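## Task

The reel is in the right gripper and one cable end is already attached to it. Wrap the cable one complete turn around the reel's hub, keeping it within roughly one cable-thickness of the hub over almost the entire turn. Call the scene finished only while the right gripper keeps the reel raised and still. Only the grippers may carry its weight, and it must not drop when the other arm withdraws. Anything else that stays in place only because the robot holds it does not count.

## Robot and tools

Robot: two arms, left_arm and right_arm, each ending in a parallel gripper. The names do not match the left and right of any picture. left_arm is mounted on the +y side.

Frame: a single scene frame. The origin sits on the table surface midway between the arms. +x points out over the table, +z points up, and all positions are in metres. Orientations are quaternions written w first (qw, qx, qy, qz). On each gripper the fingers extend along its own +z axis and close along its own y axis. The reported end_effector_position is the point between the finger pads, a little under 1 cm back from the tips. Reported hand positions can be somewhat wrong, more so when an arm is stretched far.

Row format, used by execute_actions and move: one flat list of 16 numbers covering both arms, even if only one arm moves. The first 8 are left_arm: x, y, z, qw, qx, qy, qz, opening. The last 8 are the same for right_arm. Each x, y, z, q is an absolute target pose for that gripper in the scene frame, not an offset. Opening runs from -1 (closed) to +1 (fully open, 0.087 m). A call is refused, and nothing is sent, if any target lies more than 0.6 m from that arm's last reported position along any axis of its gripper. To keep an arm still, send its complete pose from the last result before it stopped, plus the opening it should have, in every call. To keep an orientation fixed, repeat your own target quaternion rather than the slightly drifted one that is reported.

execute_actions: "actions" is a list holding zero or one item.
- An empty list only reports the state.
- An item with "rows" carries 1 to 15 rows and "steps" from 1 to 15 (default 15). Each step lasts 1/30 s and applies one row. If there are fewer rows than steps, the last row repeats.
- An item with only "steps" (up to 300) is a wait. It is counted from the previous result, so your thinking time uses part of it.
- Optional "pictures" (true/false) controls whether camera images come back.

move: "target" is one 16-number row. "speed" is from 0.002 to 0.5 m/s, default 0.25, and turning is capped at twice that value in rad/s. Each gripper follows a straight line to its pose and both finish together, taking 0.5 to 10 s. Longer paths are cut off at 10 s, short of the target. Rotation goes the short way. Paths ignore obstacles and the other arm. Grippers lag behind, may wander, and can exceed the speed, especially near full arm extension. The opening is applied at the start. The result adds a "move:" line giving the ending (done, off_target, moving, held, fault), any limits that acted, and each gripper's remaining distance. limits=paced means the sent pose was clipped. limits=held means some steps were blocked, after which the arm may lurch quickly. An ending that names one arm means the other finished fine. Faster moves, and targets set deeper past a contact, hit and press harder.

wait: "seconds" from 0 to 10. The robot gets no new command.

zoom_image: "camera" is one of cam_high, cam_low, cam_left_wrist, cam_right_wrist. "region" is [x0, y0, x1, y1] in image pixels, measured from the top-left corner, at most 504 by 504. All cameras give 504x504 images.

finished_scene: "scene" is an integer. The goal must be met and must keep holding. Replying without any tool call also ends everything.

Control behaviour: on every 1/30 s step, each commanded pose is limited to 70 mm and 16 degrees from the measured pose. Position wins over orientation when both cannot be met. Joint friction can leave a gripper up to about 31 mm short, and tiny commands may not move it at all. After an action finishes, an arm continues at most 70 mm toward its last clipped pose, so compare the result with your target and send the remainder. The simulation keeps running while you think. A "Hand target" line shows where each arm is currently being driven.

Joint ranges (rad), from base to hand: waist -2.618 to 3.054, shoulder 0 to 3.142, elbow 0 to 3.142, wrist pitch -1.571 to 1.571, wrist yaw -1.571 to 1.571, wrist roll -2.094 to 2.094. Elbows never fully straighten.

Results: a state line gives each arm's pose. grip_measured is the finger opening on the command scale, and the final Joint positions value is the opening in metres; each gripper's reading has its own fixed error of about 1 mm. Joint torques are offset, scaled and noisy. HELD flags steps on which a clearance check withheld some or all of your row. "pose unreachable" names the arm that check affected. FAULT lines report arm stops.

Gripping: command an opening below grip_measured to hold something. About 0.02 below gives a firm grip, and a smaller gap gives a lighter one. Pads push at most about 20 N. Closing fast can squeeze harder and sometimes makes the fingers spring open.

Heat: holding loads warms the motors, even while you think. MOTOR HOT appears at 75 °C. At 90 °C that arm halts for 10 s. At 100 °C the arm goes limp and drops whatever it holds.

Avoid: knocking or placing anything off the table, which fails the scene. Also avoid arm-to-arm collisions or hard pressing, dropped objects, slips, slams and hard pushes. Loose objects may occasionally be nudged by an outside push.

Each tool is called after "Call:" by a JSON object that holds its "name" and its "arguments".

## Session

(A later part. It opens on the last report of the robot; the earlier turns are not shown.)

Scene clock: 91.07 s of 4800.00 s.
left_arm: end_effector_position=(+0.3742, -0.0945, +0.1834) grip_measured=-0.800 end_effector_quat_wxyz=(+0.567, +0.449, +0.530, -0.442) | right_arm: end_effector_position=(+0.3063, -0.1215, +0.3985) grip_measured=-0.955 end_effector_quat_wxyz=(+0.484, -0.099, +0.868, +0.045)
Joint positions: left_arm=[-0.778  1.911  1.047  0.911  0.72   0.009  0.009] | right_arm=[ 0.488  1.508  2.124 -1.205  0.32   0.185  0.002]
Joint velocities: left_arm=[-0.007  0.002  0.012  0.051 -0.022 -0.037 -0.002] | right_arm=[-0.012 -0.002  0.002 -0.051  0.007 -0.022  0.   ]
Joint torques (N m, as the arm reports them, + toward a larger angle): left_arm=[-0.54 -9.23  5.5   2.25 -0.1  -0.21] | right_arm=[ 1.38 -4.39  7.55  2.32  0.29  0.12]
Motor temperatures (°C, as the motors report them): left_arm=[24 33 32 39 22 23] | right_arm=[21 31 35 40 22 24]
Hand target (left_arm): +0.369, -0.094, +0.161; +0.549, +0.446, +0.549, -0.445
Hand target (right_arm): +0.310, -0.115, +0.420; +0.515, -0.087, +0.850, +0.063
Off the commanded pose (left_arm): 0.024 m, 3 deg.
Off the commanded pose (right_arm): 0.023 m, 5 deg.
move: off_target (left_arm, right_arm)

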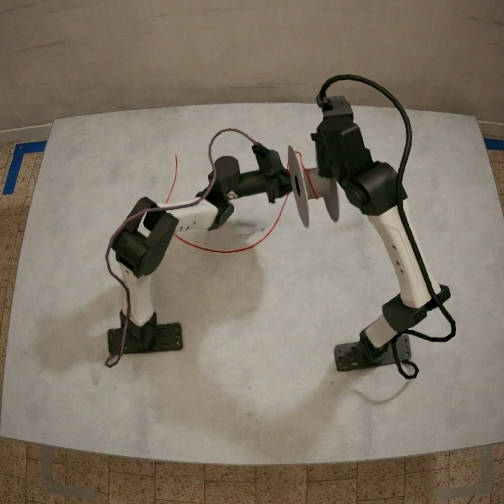

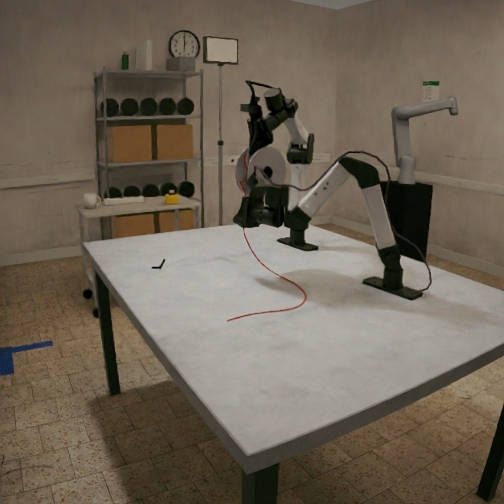

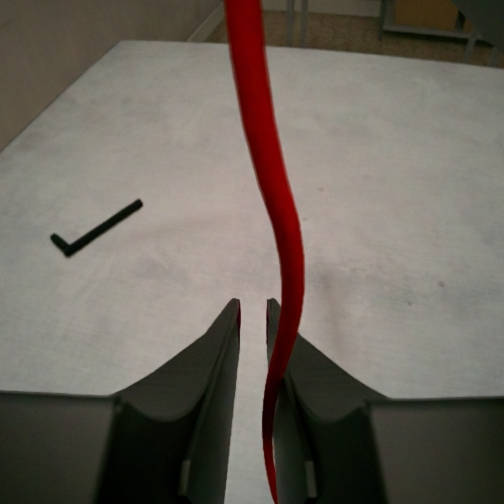

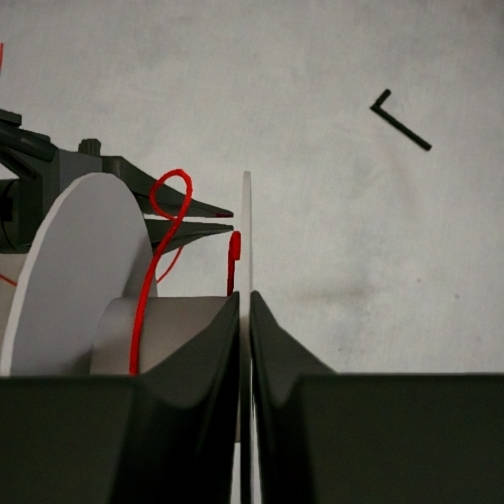

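Deep now; retreat in +y while continuing.

Call:
{"name": "move", "arguments": {"target": [0.345,-0.045,0.105,0.549,0.445,0.549,-0.445,-0.75,0.31,-0.115,0.445,0.515,-0.087,0.85,0.063,-1], "speed": 0.05}}

Scene clock: 94.80 s of 4800.00 s.
left_arm: end_effector_position=(+0.3497, -0.0505, +0.1252) grip_measured=-0.750 end_effector_quat_wxyz=(+0.567, +0.448, +0.532, -0.441) | right_arm: end_effector_position=(+0.3069, -0.1211, +0.4256) grip_measured=-0.955 end_effector_quat_wxyz=(+0.485, -0.099, +0.868, +0.045)
Joint positions: left_arm=[-0.719  1.943  0.774  1.215  0.775  0.007  0.011] | right_arm=[ 0.488  1.652  2.451 -1.386  0.32   0.185  0.002]
Joint velocities: left_arm=[0.012 0.002 0.002 0.11  0.022 0.007 0.   ] | right_arm=[-0.002 -0.007  0.002 -0.11  -0.007  0.037 -0.001]
Joint torques (N m, as the arm reports them, + toward a larger angle): left_arm=[ 0.67 -8.13  4.04  2.2   0.11 -0.2 ] | right_arm=[ 1.31 -4.82  6.59  2.33  0.29  0.13]
Motor temperatures (°C, as the motors report them): left_arm=[24 33 32 39 22 23] | right_arm=[21 31 35 40 22 24]
Hand target (left_arm): +0.345, -0.045, +0.106; +0.549, +0.445, +0.550, -0.446
Hand target (right_arm): +0.310, -0.115, +0.445; +0.515, -0.087, +0.850, +0.063
Off the commanded pose (left_arm): 0.021 m, 3 deg.
Off the commanded pose (right_arm): 0.021 m, 5 deg.
move: off_target (left_arm, right_arm)

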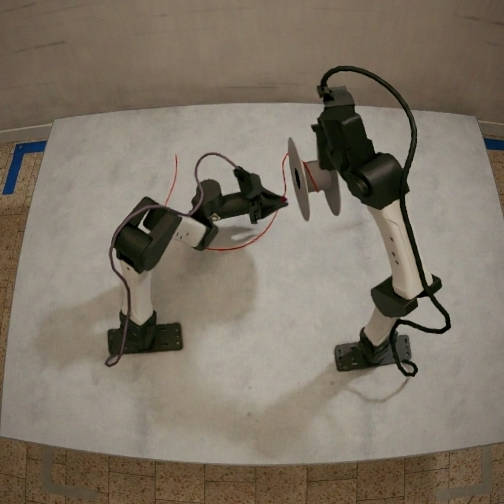

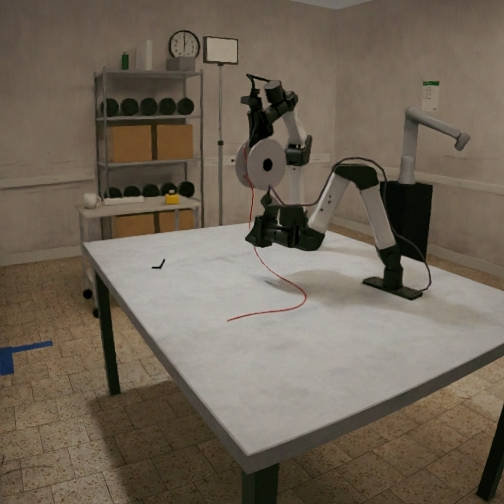

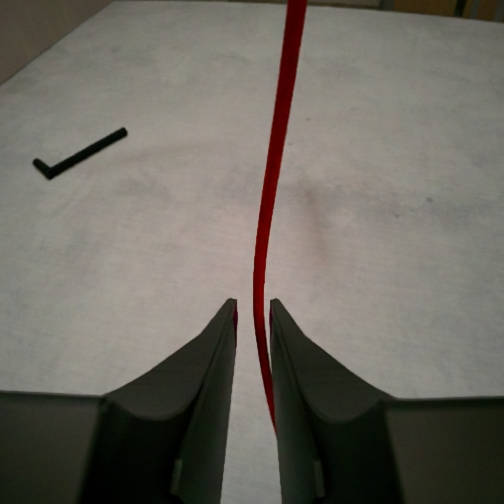

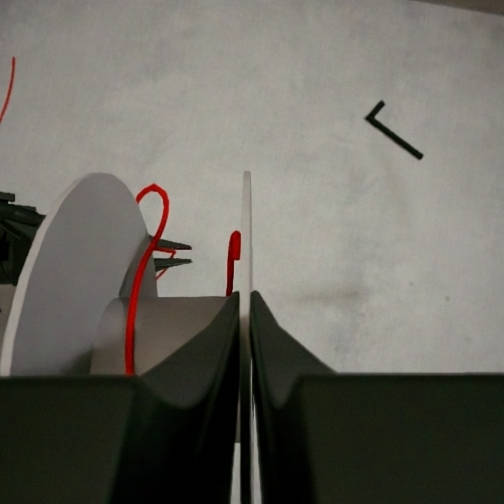

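Call:
{"name": "move", "arguments": {"target": [0.335,-0.04,0.082,0.549,0.445,0.549,-0.445,-0.75,0.31,-0.115,0.445,0.515,-0.087,0.85,0.063,-1], "speed": 0.05}}

Call:
{"name": "move", "arguments": {"target": [0.335,-0.04,0.082,0.549,0.445,0.549,-0.445,-0.99,0.31,-0.115,0.445,0.515,-0.087,0.85,0.063,-1]}}

Call:
{"name": "move", "arguments": {"target": [0.345,-0.12,0.09,0.549,0.445,0.549,-0.445,-0.99,0.31,-0.115,0.445,0.515,-0.087,0.85,0.063,-1], "speed": 0.07}}

Scene clock: 100.53 s of 4800.00 s.
left_arm: end_effector_position=(+0.3411, -0.0450, +0.1013) grip_measured=-0.750 end_effector_quat_wxyz=(+0.567, +0.448, +0.531, -0.442) | right_arm: end_effector_position=(+0.3034, -0.1235, +0.4206) grip_measured=-0.955 end_effector_quat_wxyz=(+0.474, -0.102, +0.874, +0.040)
Joint positions: left_arm=[-0.719  2.009  0.716  1.34   0.776  0.006  0.011] | right_arm=[ 0.488  1.653  2.452 -1.413  0.32   0.185  0.002]
Joint velocities: left_arm=[-0.002 -0.002 -0.007  0.037  0.007  0.095 -0.001] | right_arm=[-0.012 -0.037 -0.017  0.037 -0.095 -0.007 -0.   ]
Joint torques (N m, as the arm reports them, + toward a larger angle): left_arm=[ 0.34 -8.11  3.31  2.2   0.06 -0.18] | right_arm=[ 1.3  -5.12  6.39  2.56  0.28  0.13]
Motor temperatures (°C, as the motors report them): left_arm=[24 33 31 39 22 23] | right_arm=[21 30 35 40 22 24]
Hand target (left_arm): +0.335, -0.040, +0.083; +0.549, +0.445, +0.549, -0.445
Hand target (right_arm): +0.308, -0.116, +0.445; +0.515, -0.087, +0.850, +0.064
Off the commanded pose (left_arm): 0.021 m, 3 deg.
Off the commanded pose (right_arm): 0.027 m, 6 deg.
move: off_target (left_arm, right_arm)

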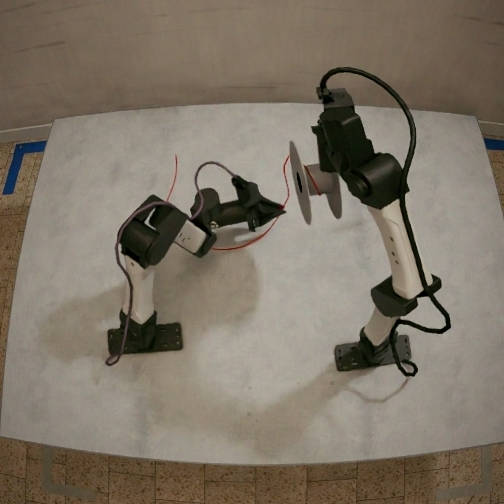

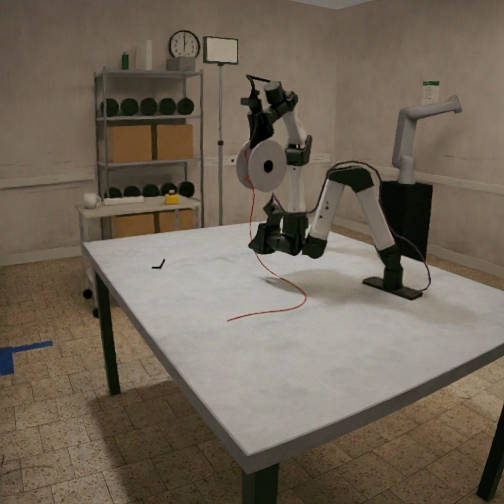

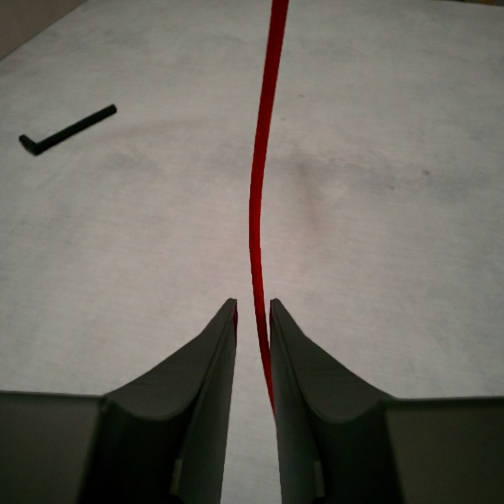

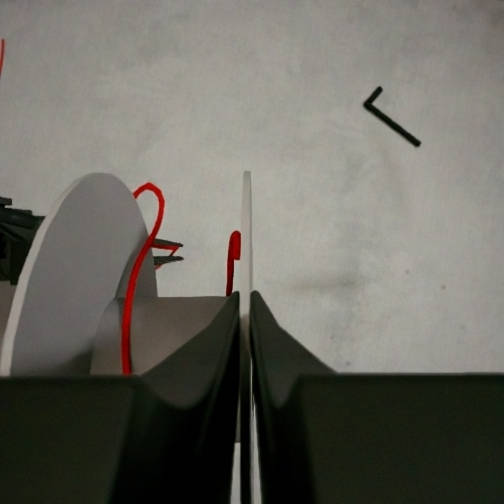

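Scene clock: 101.30 s of 4800.00 s.
left_arm: end_effector_position=(+0.3413, -0.0451, +0.1026) grip_measured=-0.960 end_effector_quat_wxyz=(+0.570, +0.448, +0.529, -0.441) | right_arm: end_effector_position=(+0.3034, -0.1235, +0.4206) grip_measured=-0.955 end_effector_quat_wxyz=(+0.474, -0.102, +0.874, +0.040)
Joint positions: left_arm=[-0.719  2.009  0.716  1.346  0.776  0.006  0.002] | right_arm=[ 0.488  1.653  2.452 -1.413  0.32   0.185  0.002]
Joint velocities: left_arm=[-0.007  0.002 -0.022  0.051 -0.066 -0.037 -0.   ] | right_arm=[-0.007 -0.017  0.002 -0.081  0.037  0.007  0.   ]
Joint torques (N m, as the arm reports them, + toward a larger angle): left_arm=[ 0.31 -8.07  3.33  2.2   0.05 -0.19] | right_arm=[ 1.34 -5.11  6.35  2.54  0.27  0.12]
Motor temperatures (°C, as the motors report them): left_arm=[24 33 31 39 22 23] | right_arm=[21 30 35 40 22 24]
Hand target (left_arm): +0.335, -0.040, +0.083; +0.549, +0.445, +0.549, -0.445
Hand target (right_arm): +0.308, -0.116, +0.445; +0.515, -0.087, +0.851, +0.063
Off the commanded pose (left_arm): 0.022 m, 3 deg.
Off the commanded pose (right_arm): 0.027 m, 6 deg.
move: off_target (left_arm, right_arm)

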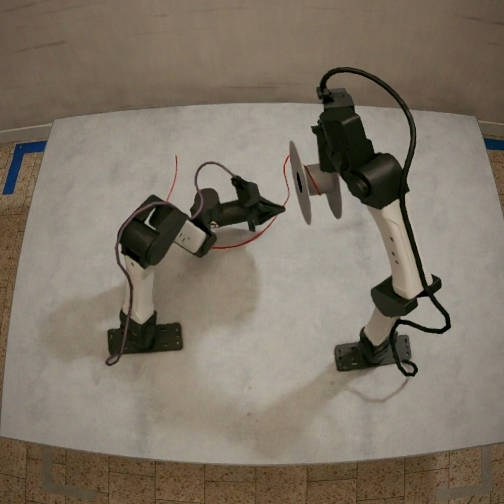

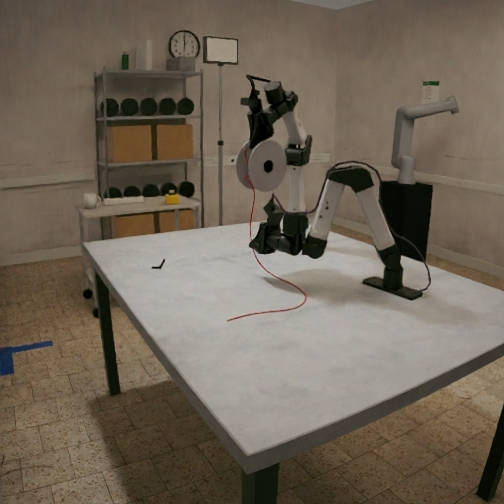

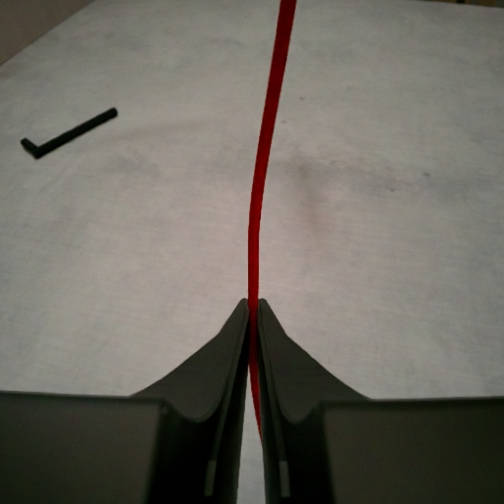

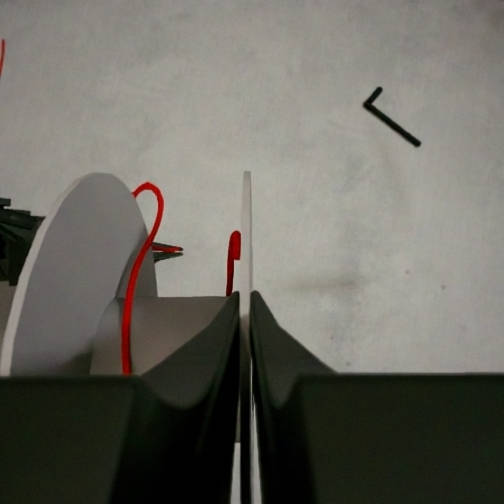

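Scene clock: 102.77 s of 4800.00 s.
left_arm: end_effector_position=(+0.3419, -0.1149, +0.0984) grip_measured=-0.960 end_effector_quat_wxyz=(+0.557, +0.448, +0.539, -0.445) | right_arm: end_effector_position=(+0.3035, -0.1234, +0.4207) grip_measured=-0.955 end_effector_quat_wxyz=(+0.475, -0.102, +0.873, +0.040)
Joint positions: left_arm=[-0.871  2.108  0.92   1.21   0.629  0.006  0.002] | right_arm=[ 0.488  1.653  2.452 -1.413  0.32   0.185  0.002]
Joint velocities: left_arm=[-0.007 -0.007 -0.012 -0.051 -0.11  -0.037  0.   ] | right_arm=[-0.002  0.007 -0.007 -0.081 -0.007  0.037 -0.001]
Joint torques (N m, as the arm reports them, + toward a larger angle): left_arm=[-0.39 -9.49  8.28  2.08 -0.08 -0.17] | right_arm=[ 1.33 -5.13  6.33  2.51  0.27  0.12]
Motor temperatures (°C, as the motors report them): left_arm=[24 33 31 39 22 23] | right_arm=[21 30 35 40 22 24]
Hand target (left_arm): +0.344, -0.120, +0.090; +0.549, +0.446, +0.549, -0.445
Hand target (right_arm): +0.309, -0.116, +0.445; +0.515, -0.087, +0.850, +0.063
Off the commanded pose (left_arm): 0.010 m, 1 deg.
Off the commanded pose (right_arm): 0.027 m, 6 deg.
move: off_target (right_arm)

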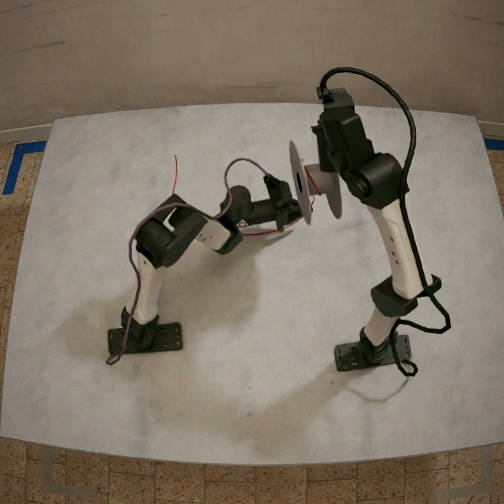

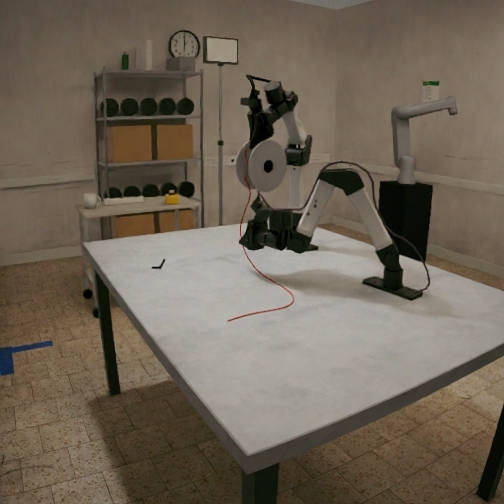

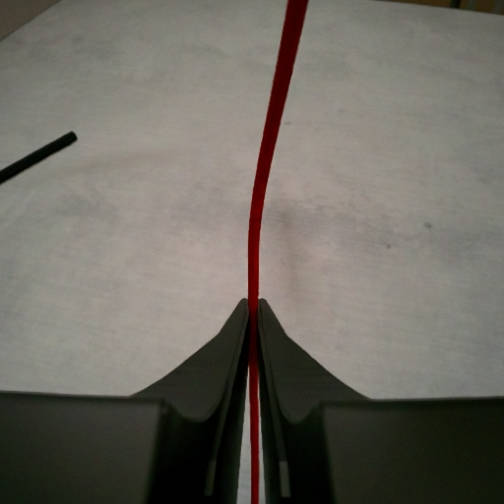

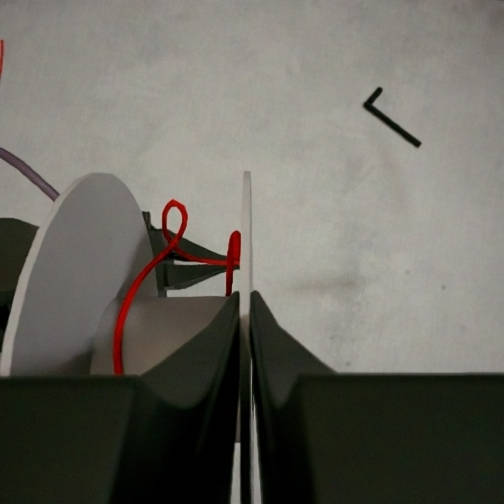

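Call:
{"name": "move", "arguments": {"target": [0.21,-0.125,0.085,0.549,0.445,0.549,-0.445,-0.99,0.32,-0.115,0.445,0.515,-0.087,0.85,0.063,-1], "speed": 0.07}}

Scene clock: 106.77 s of 4800.00 s.
left_arm: end_effector_position=(+0.2155, -0.1304, +0.0905) grip_measured=-0.960 end_effector_quat_wxyz=(+0.556, +0.445, +0.541, -0.447) | right_arm: end_effector_position=(+0.3097, -0.1190, +0.4200) grip_measured=-0.955 end_effector_quat_wxyz=(+0.474, -0.102, +0.873, +0.040)
Joint positions: left_arm=[-1.189  1.984  0.618  1.385  0.31   0.006  0.002] | right_arm=[ 0.488  1.682  2.483 -1.414  0.319  0.185  0.002]
Joint velocities: left_arm=[-0.002 -0.012 -0.037 -0.037 -0.022 -0.007 -0.   ] | right_arm=[-0.007 -0.012 -0.002  0.066  0.037 -0.007  0.   ]
Joint torques (N m, as the arm reports them, + toward a larger angle): left_arm=[ -0.42 -10.76   2.94   2.38  -0.03  -0.16] | right_arm=[-0.52 -5.27  6.62  2.56  0.11 -0.01]
Motor temperatures (°C, as the motors report them): left_arm=[24 34 31 39 22 23] | right_arm=[21 30 35 41 22 24]
Hand target (left_arm): +0.210, -0.124, +0.085; +0.549, +0.446, +0.549, -0.444
Hand target (right_arm): +0.318, -0.116, +0.445; +0.515, -0.087, +0.850, +0.063
Off the commanded pose (left_arm): 0.009 m, 1 deg.
Off the commanded pose (right_arm): 0.027 m, 6 deg.
move: off_target (right_arm)

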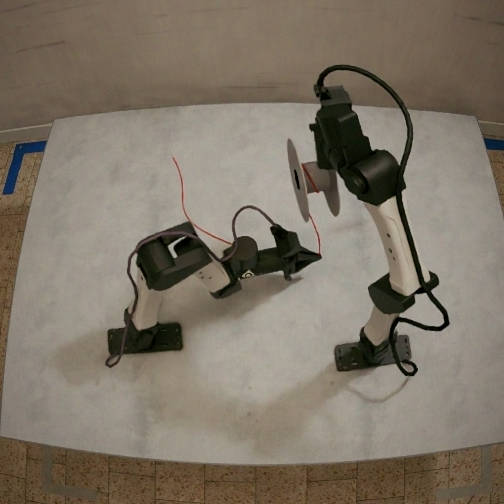

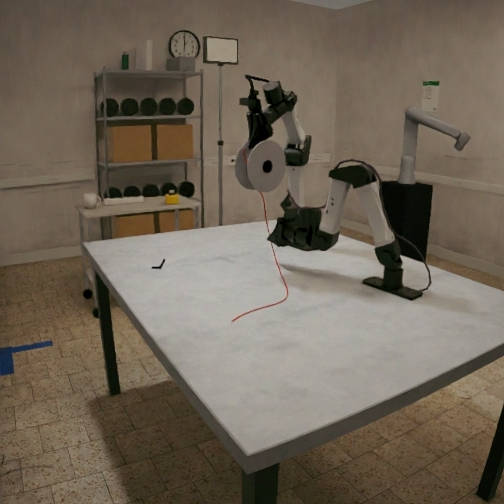

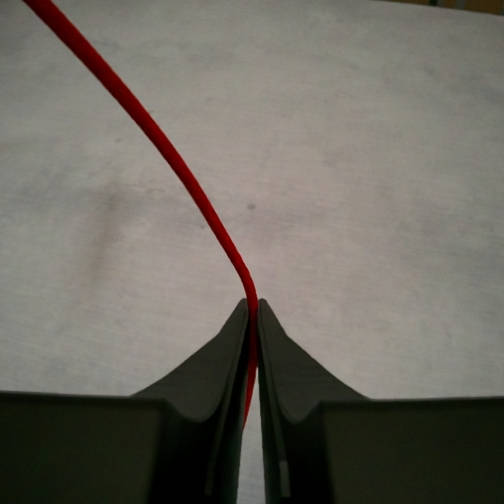

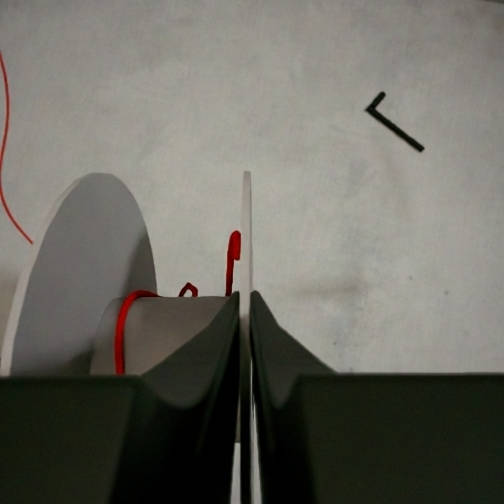

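Call:
{"name": "move", "arguments": {"target": [0.145,-0.13,0.10,0.549,0.445,0.549,-0.445,-0.99,0.325,-0.115,0.445,0.515,-0.087,0.85,0.063,-1], "speed": 0.04}}

Call:
{"name": "move", "arguments": {"target": [0.08,-0.135,0.21,0.549,0.445,0.549,-0.445,-0.99,0.34,-0.11,0.40,0.515,-0.087,0.85,0.063,-1], "speed": 0.06}}

Scene clock: 112.57 s of 4800.00 s.
left_arm: end_effector_position=(+0.1507, -0.1379, +0.1131) grip_measured=-0.960 end_effector_quat_wxyz=(+0.564, +0.438, +0.534, -0.452) | right_arm: end_effector_position=(+0.3126, -0.1191, +0.4205) grip_measured=-0.955 end_effector_quat_wxyz=(+0.474, -0.102, +0.874, +0.042)
Joint positions: left_arm=[-1.4    1.865  0.541  1.371  0.095  0.006  0.002] | right_arm=[ 0.478  1.698  2.506 -1.421  0.308  0.181  0.002]
Joint velocities: left_arm=[-0.017  0.002 -0.012 -0.007 -0.051  0.022 -0.001] | right_arm=[ 0.002 -0.002 -0.022  0.007 -0.007 -0.051 -0.   ]
Joint torques (N m, as the arm reports them, + toward a larger angle): left_arm=[-0.59 -9.73  3.09  2.14 -0.03 -0.15] | right_arm=[-0.61 -4.99  6.6   2.61  0.13 -0.03]
Motor temperatures (°C, as the motors report them): left_arm=[24 35 31 39 22 23] | right_arm=[21 30 35 41 22 24]
Hand target (left_arm): +0.145, -0.130, +0.100; +0.550, +0.446, +0.549, -0.445
Hand target (right_arm): +0.323, -0.116, +0.444; +0.515, -0.087, +0.850, +0.062
Off the commanded pose (left_arm): 0.016 m, 3 deg.
Off the commanded pose (right_arm): 0.028 m, 6 deg.
move: off_target (left_arm, right_arm)

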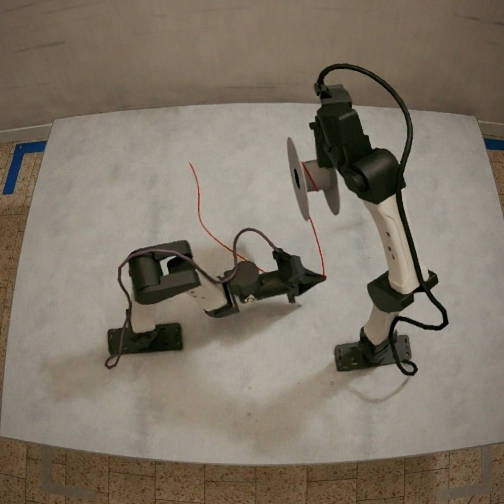

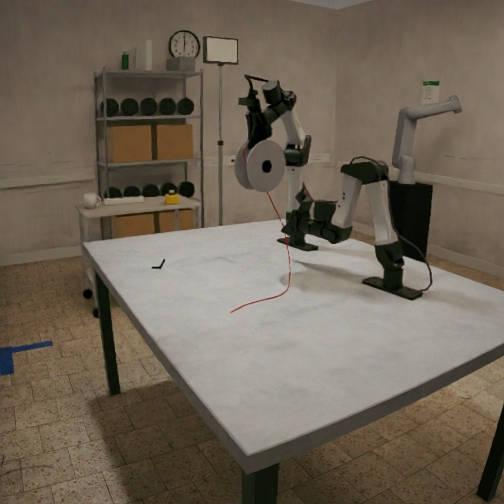

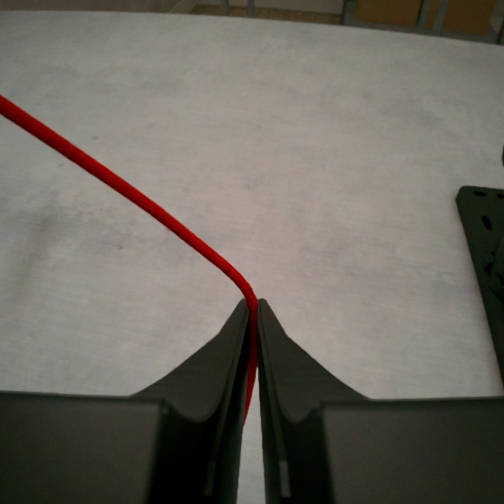

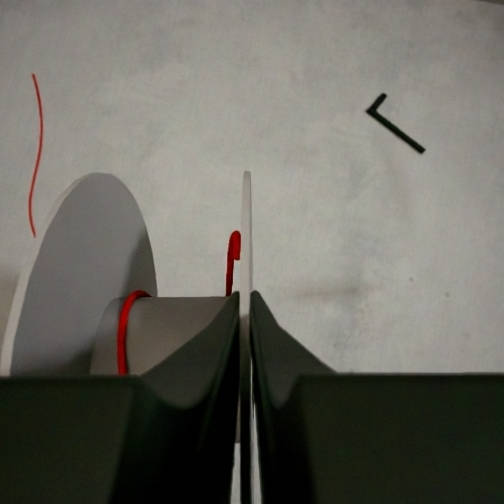

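Scene clock: 115.13 s of 4800.00 s.
left_arm: end_effector_position=(+0.0833, -0.1333, +0.1994) grip_measured=-0.960 end_effector_quat_wxyz=(+0.548, +0.450, +0.552, -0.439) | right_arm: end_effector_position=(+0.3343, -0.1090, +0.3767) grip_measured=-0.955 end_effector_quat_wxyz=(+0.476, -0.101, +0.873, +0.045)
Joint positions: left_arm=[-1.635  1.433  0.649  0.771 -0.142  0.006  0.002] | right_arm=[ 0.464  1.559  2.066 -1.112  0.295  0.176  0.002]
Joint velocities: left_arm=[ 0.002 -0.002  0.007 -0.022  0.037  0.007 -0.001] | right_arm=[-0.002  0.012 -0.012 -0.051  0.051 -0.066 -0.001]
Joint torques (N m, as the arm reports them, + toward a larger angle): left_arm=[-0.64 -7.72 10.11  2.26  0.   -0.15] | right_arm=[-0.74 -7.57  4.79  2.61  0.13 -0.02]
Motor temperatures (°C, as the motors report them): left_arm=[24 35 31 39 22 23] | right_arm=[21 30 35 41 22 24]
Hand target (left_arm): +0.080, -0.135, +0.210; +0.550, +0.446, +0.549, -0.445
Hand target (right_arm): +0.338, -0.111, +0.400; +0.514, -0.087, +0.851, +0.062
Off the commanded pose (left_arm): 0.011 m, 1 deg.
Off the commanded pose (right_arm): 0.024 m, 6 deg.
move: off_target (left_arm, right_arm)

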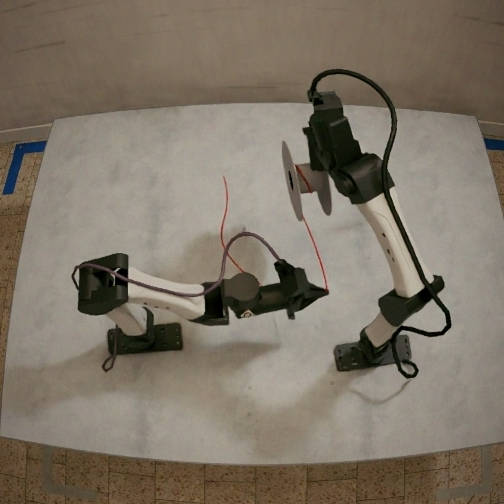

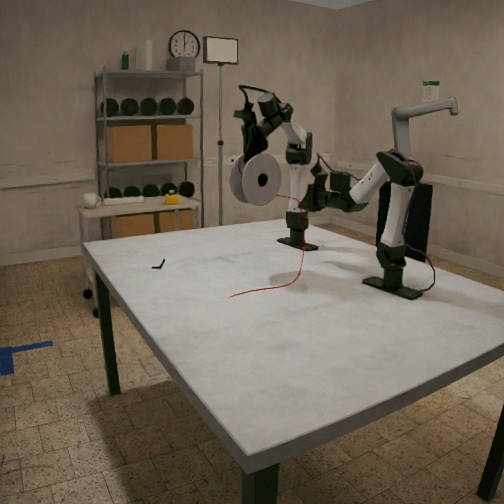

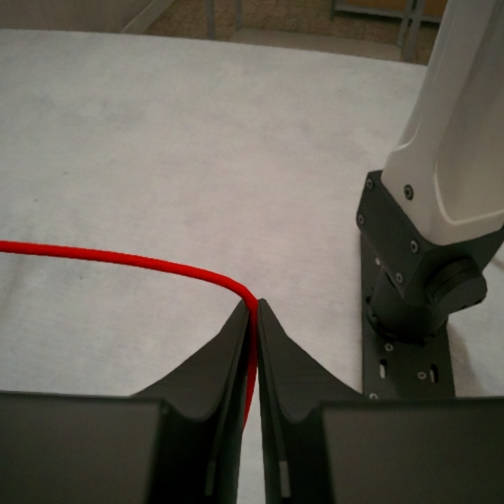

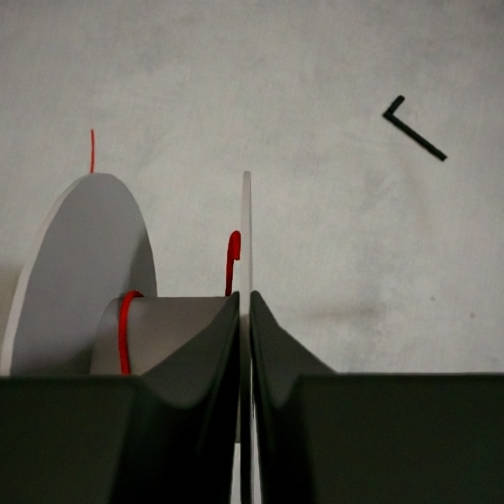

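Call:
{"name": "move", "arguments": {"target": [0.075,-0.13,0.30,0.549,0.445,0.549,-0.445,-0.99,0.345,-0.11,0.37,0.515,-0.087,0.85,0.063,-1], "speed": 0.06}}

Call:
{"name": "move", "arguments": {"target": [0.13,-0.08,0.40,0.389,0.545,0.673,-0.315,-0.99,0.345,-0.11,0.36,0.515,-0.087,0.85,0.063,-1], "speed": 0.08}}

Scene clock: 122.83 s of 4800.00 s.
left_arm: end_effector_position=(+0.0795, -0.1317, +0.2875) grip_measured=-0.960 end_effector_quat_wxyz=(+0.548, +0.450, +0.554, -0.436) | right_arm: end_effector_position=(+0.3388, -0.1091, +0.3469) grip_measured=-0.955 end_effector_quat_wxyz=(+0.475, -0.101, +0.873, +0.045)
Joint positions: left_arm=[-1.651  1.295  0.921  0.356 -0.163  0.006  0.002] | right_arm=[ 0.454  1.486  1.847 -0.964  0.285  0.171  0.002]
Joint velocities: left_arm=[-0.007 -0.002 -0.027  0.037  0.051 -0.007  0.001] | right_arm=[ 0.012 -0.002  0.007  0.051  0.007  0.022 -0.001]
Joint torques (N m, as the arm reports them, + toward a larger angle): left_arm=[-0.71 -7.11 10.96  2.29  0.01 -0.16] | right_arm=[-0.67 -7.52  5.35  2.63  0.1  -0.05]
Motor temperatures (°C, as the motors report them): left_arm=[24 34 33 39 22 23] | right_arm=[21 31 35 42 22 24]
Hand target (left_arm): +0.075, -0.131, +0.300; +0.549, +0.445, +0.549, -0.445
Hand target (right_arm): +0.344, -0.111, +0.370; +0.514, -0.087, +0.851, +0.062
Off the commanded pose (left_arm): 0.013 m, 1 deg.
Off the commanded pose (right_arm): 0.024 m, 6 deg.
move: off_target (left_arm, right_arm)

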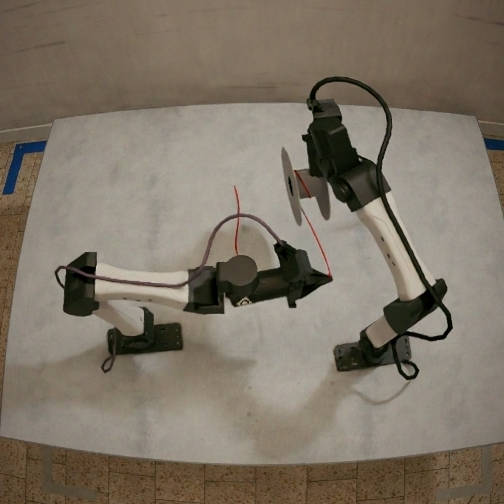

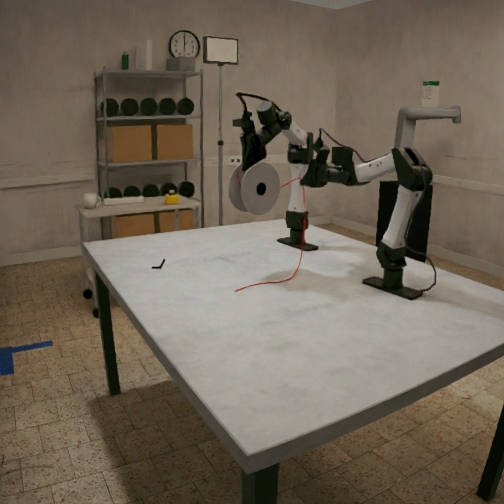

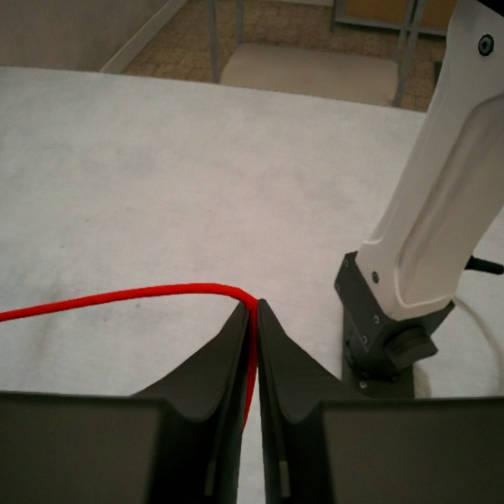

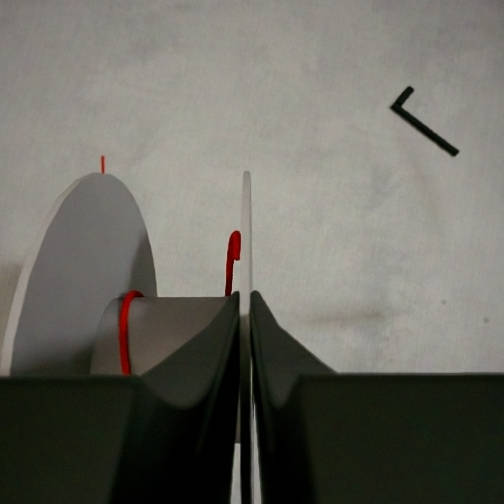

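Scene clock: 126.57 s of 4800.00 s.
left_arm: end_effector_position=(+0.1304, -0.0774, +0.4008) grip_measured=-0.960 end_effector_quat_wxyz=(+0.391, +0.539, +0.676, -0.316) | right_arm: end_effector_position=(+0.3388, -0.1081, +0.3401) grip_measured=-0.955 end_effector_quat_wxyz=(+0.479, -0.101, +0.870, +0.049)
Joint positions: left_arm=[-1.423  1.615  2.186 -1.089  0.054  0.025  0.002] | right_arm=[ 0.454  1.459  1.782 -0.914  0.28   0.171  0.002]
Joint velocities: left_arm=[-0.012 -0.012  0.002 -0.037 -0.066  0.022 -0.   ] | right_arm=[ 0.007 -0.002 -0.002  0.051 -0.081 -0.037 -0.001]
Joint torques (N m, as the arm reports them, + toward a larger angle): left_arm=[ 0.42 -5.32  8.98  2.28  0.25  0.02] | right_arm=[-0.69 -7.12  5.39  2.6   0.16 -0.04]
Motor temperatures (°C, as the motors report them): left_arm=[24 34 33 40 22 23] | right_arm=[21 31 35 42 22 24]
Hand target (left_arm): +0.131, -0.081, +0.401; +0.387, +0.543, +0.674, -0.318
Hand target (right_arm): +0.344, -0.110, +0.360; +0.515, -0.087, +0.851, +0.062
Off the commanded pose (left_arm): 0.003 m, 1 deg.
Off the commanded pose (right_arm): 0.021 m, 5 deg.
move: off_target (right_arm)

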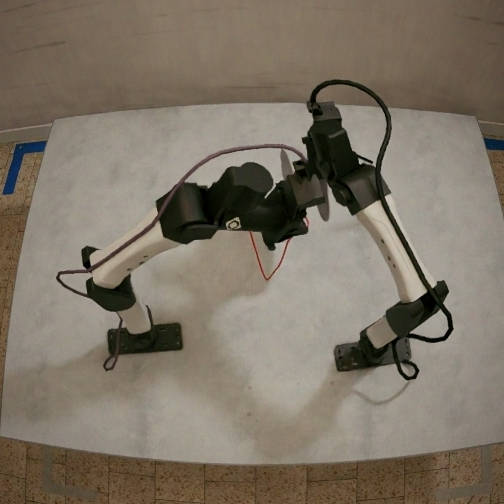

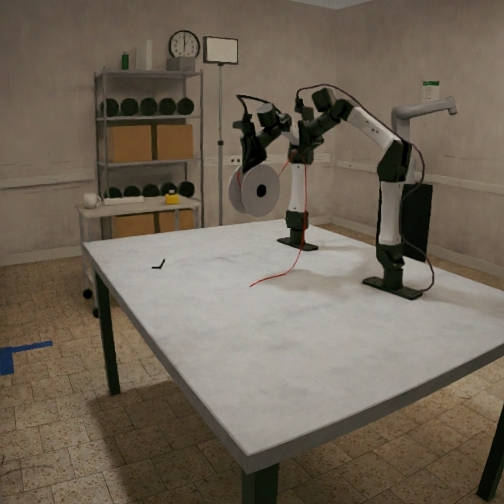

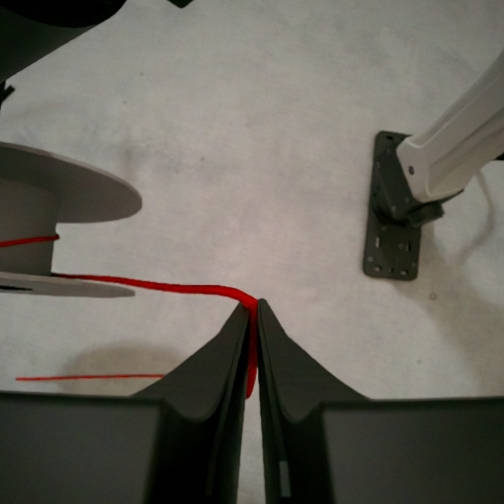

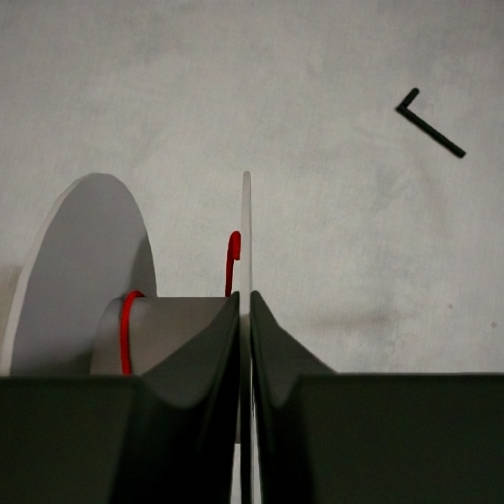

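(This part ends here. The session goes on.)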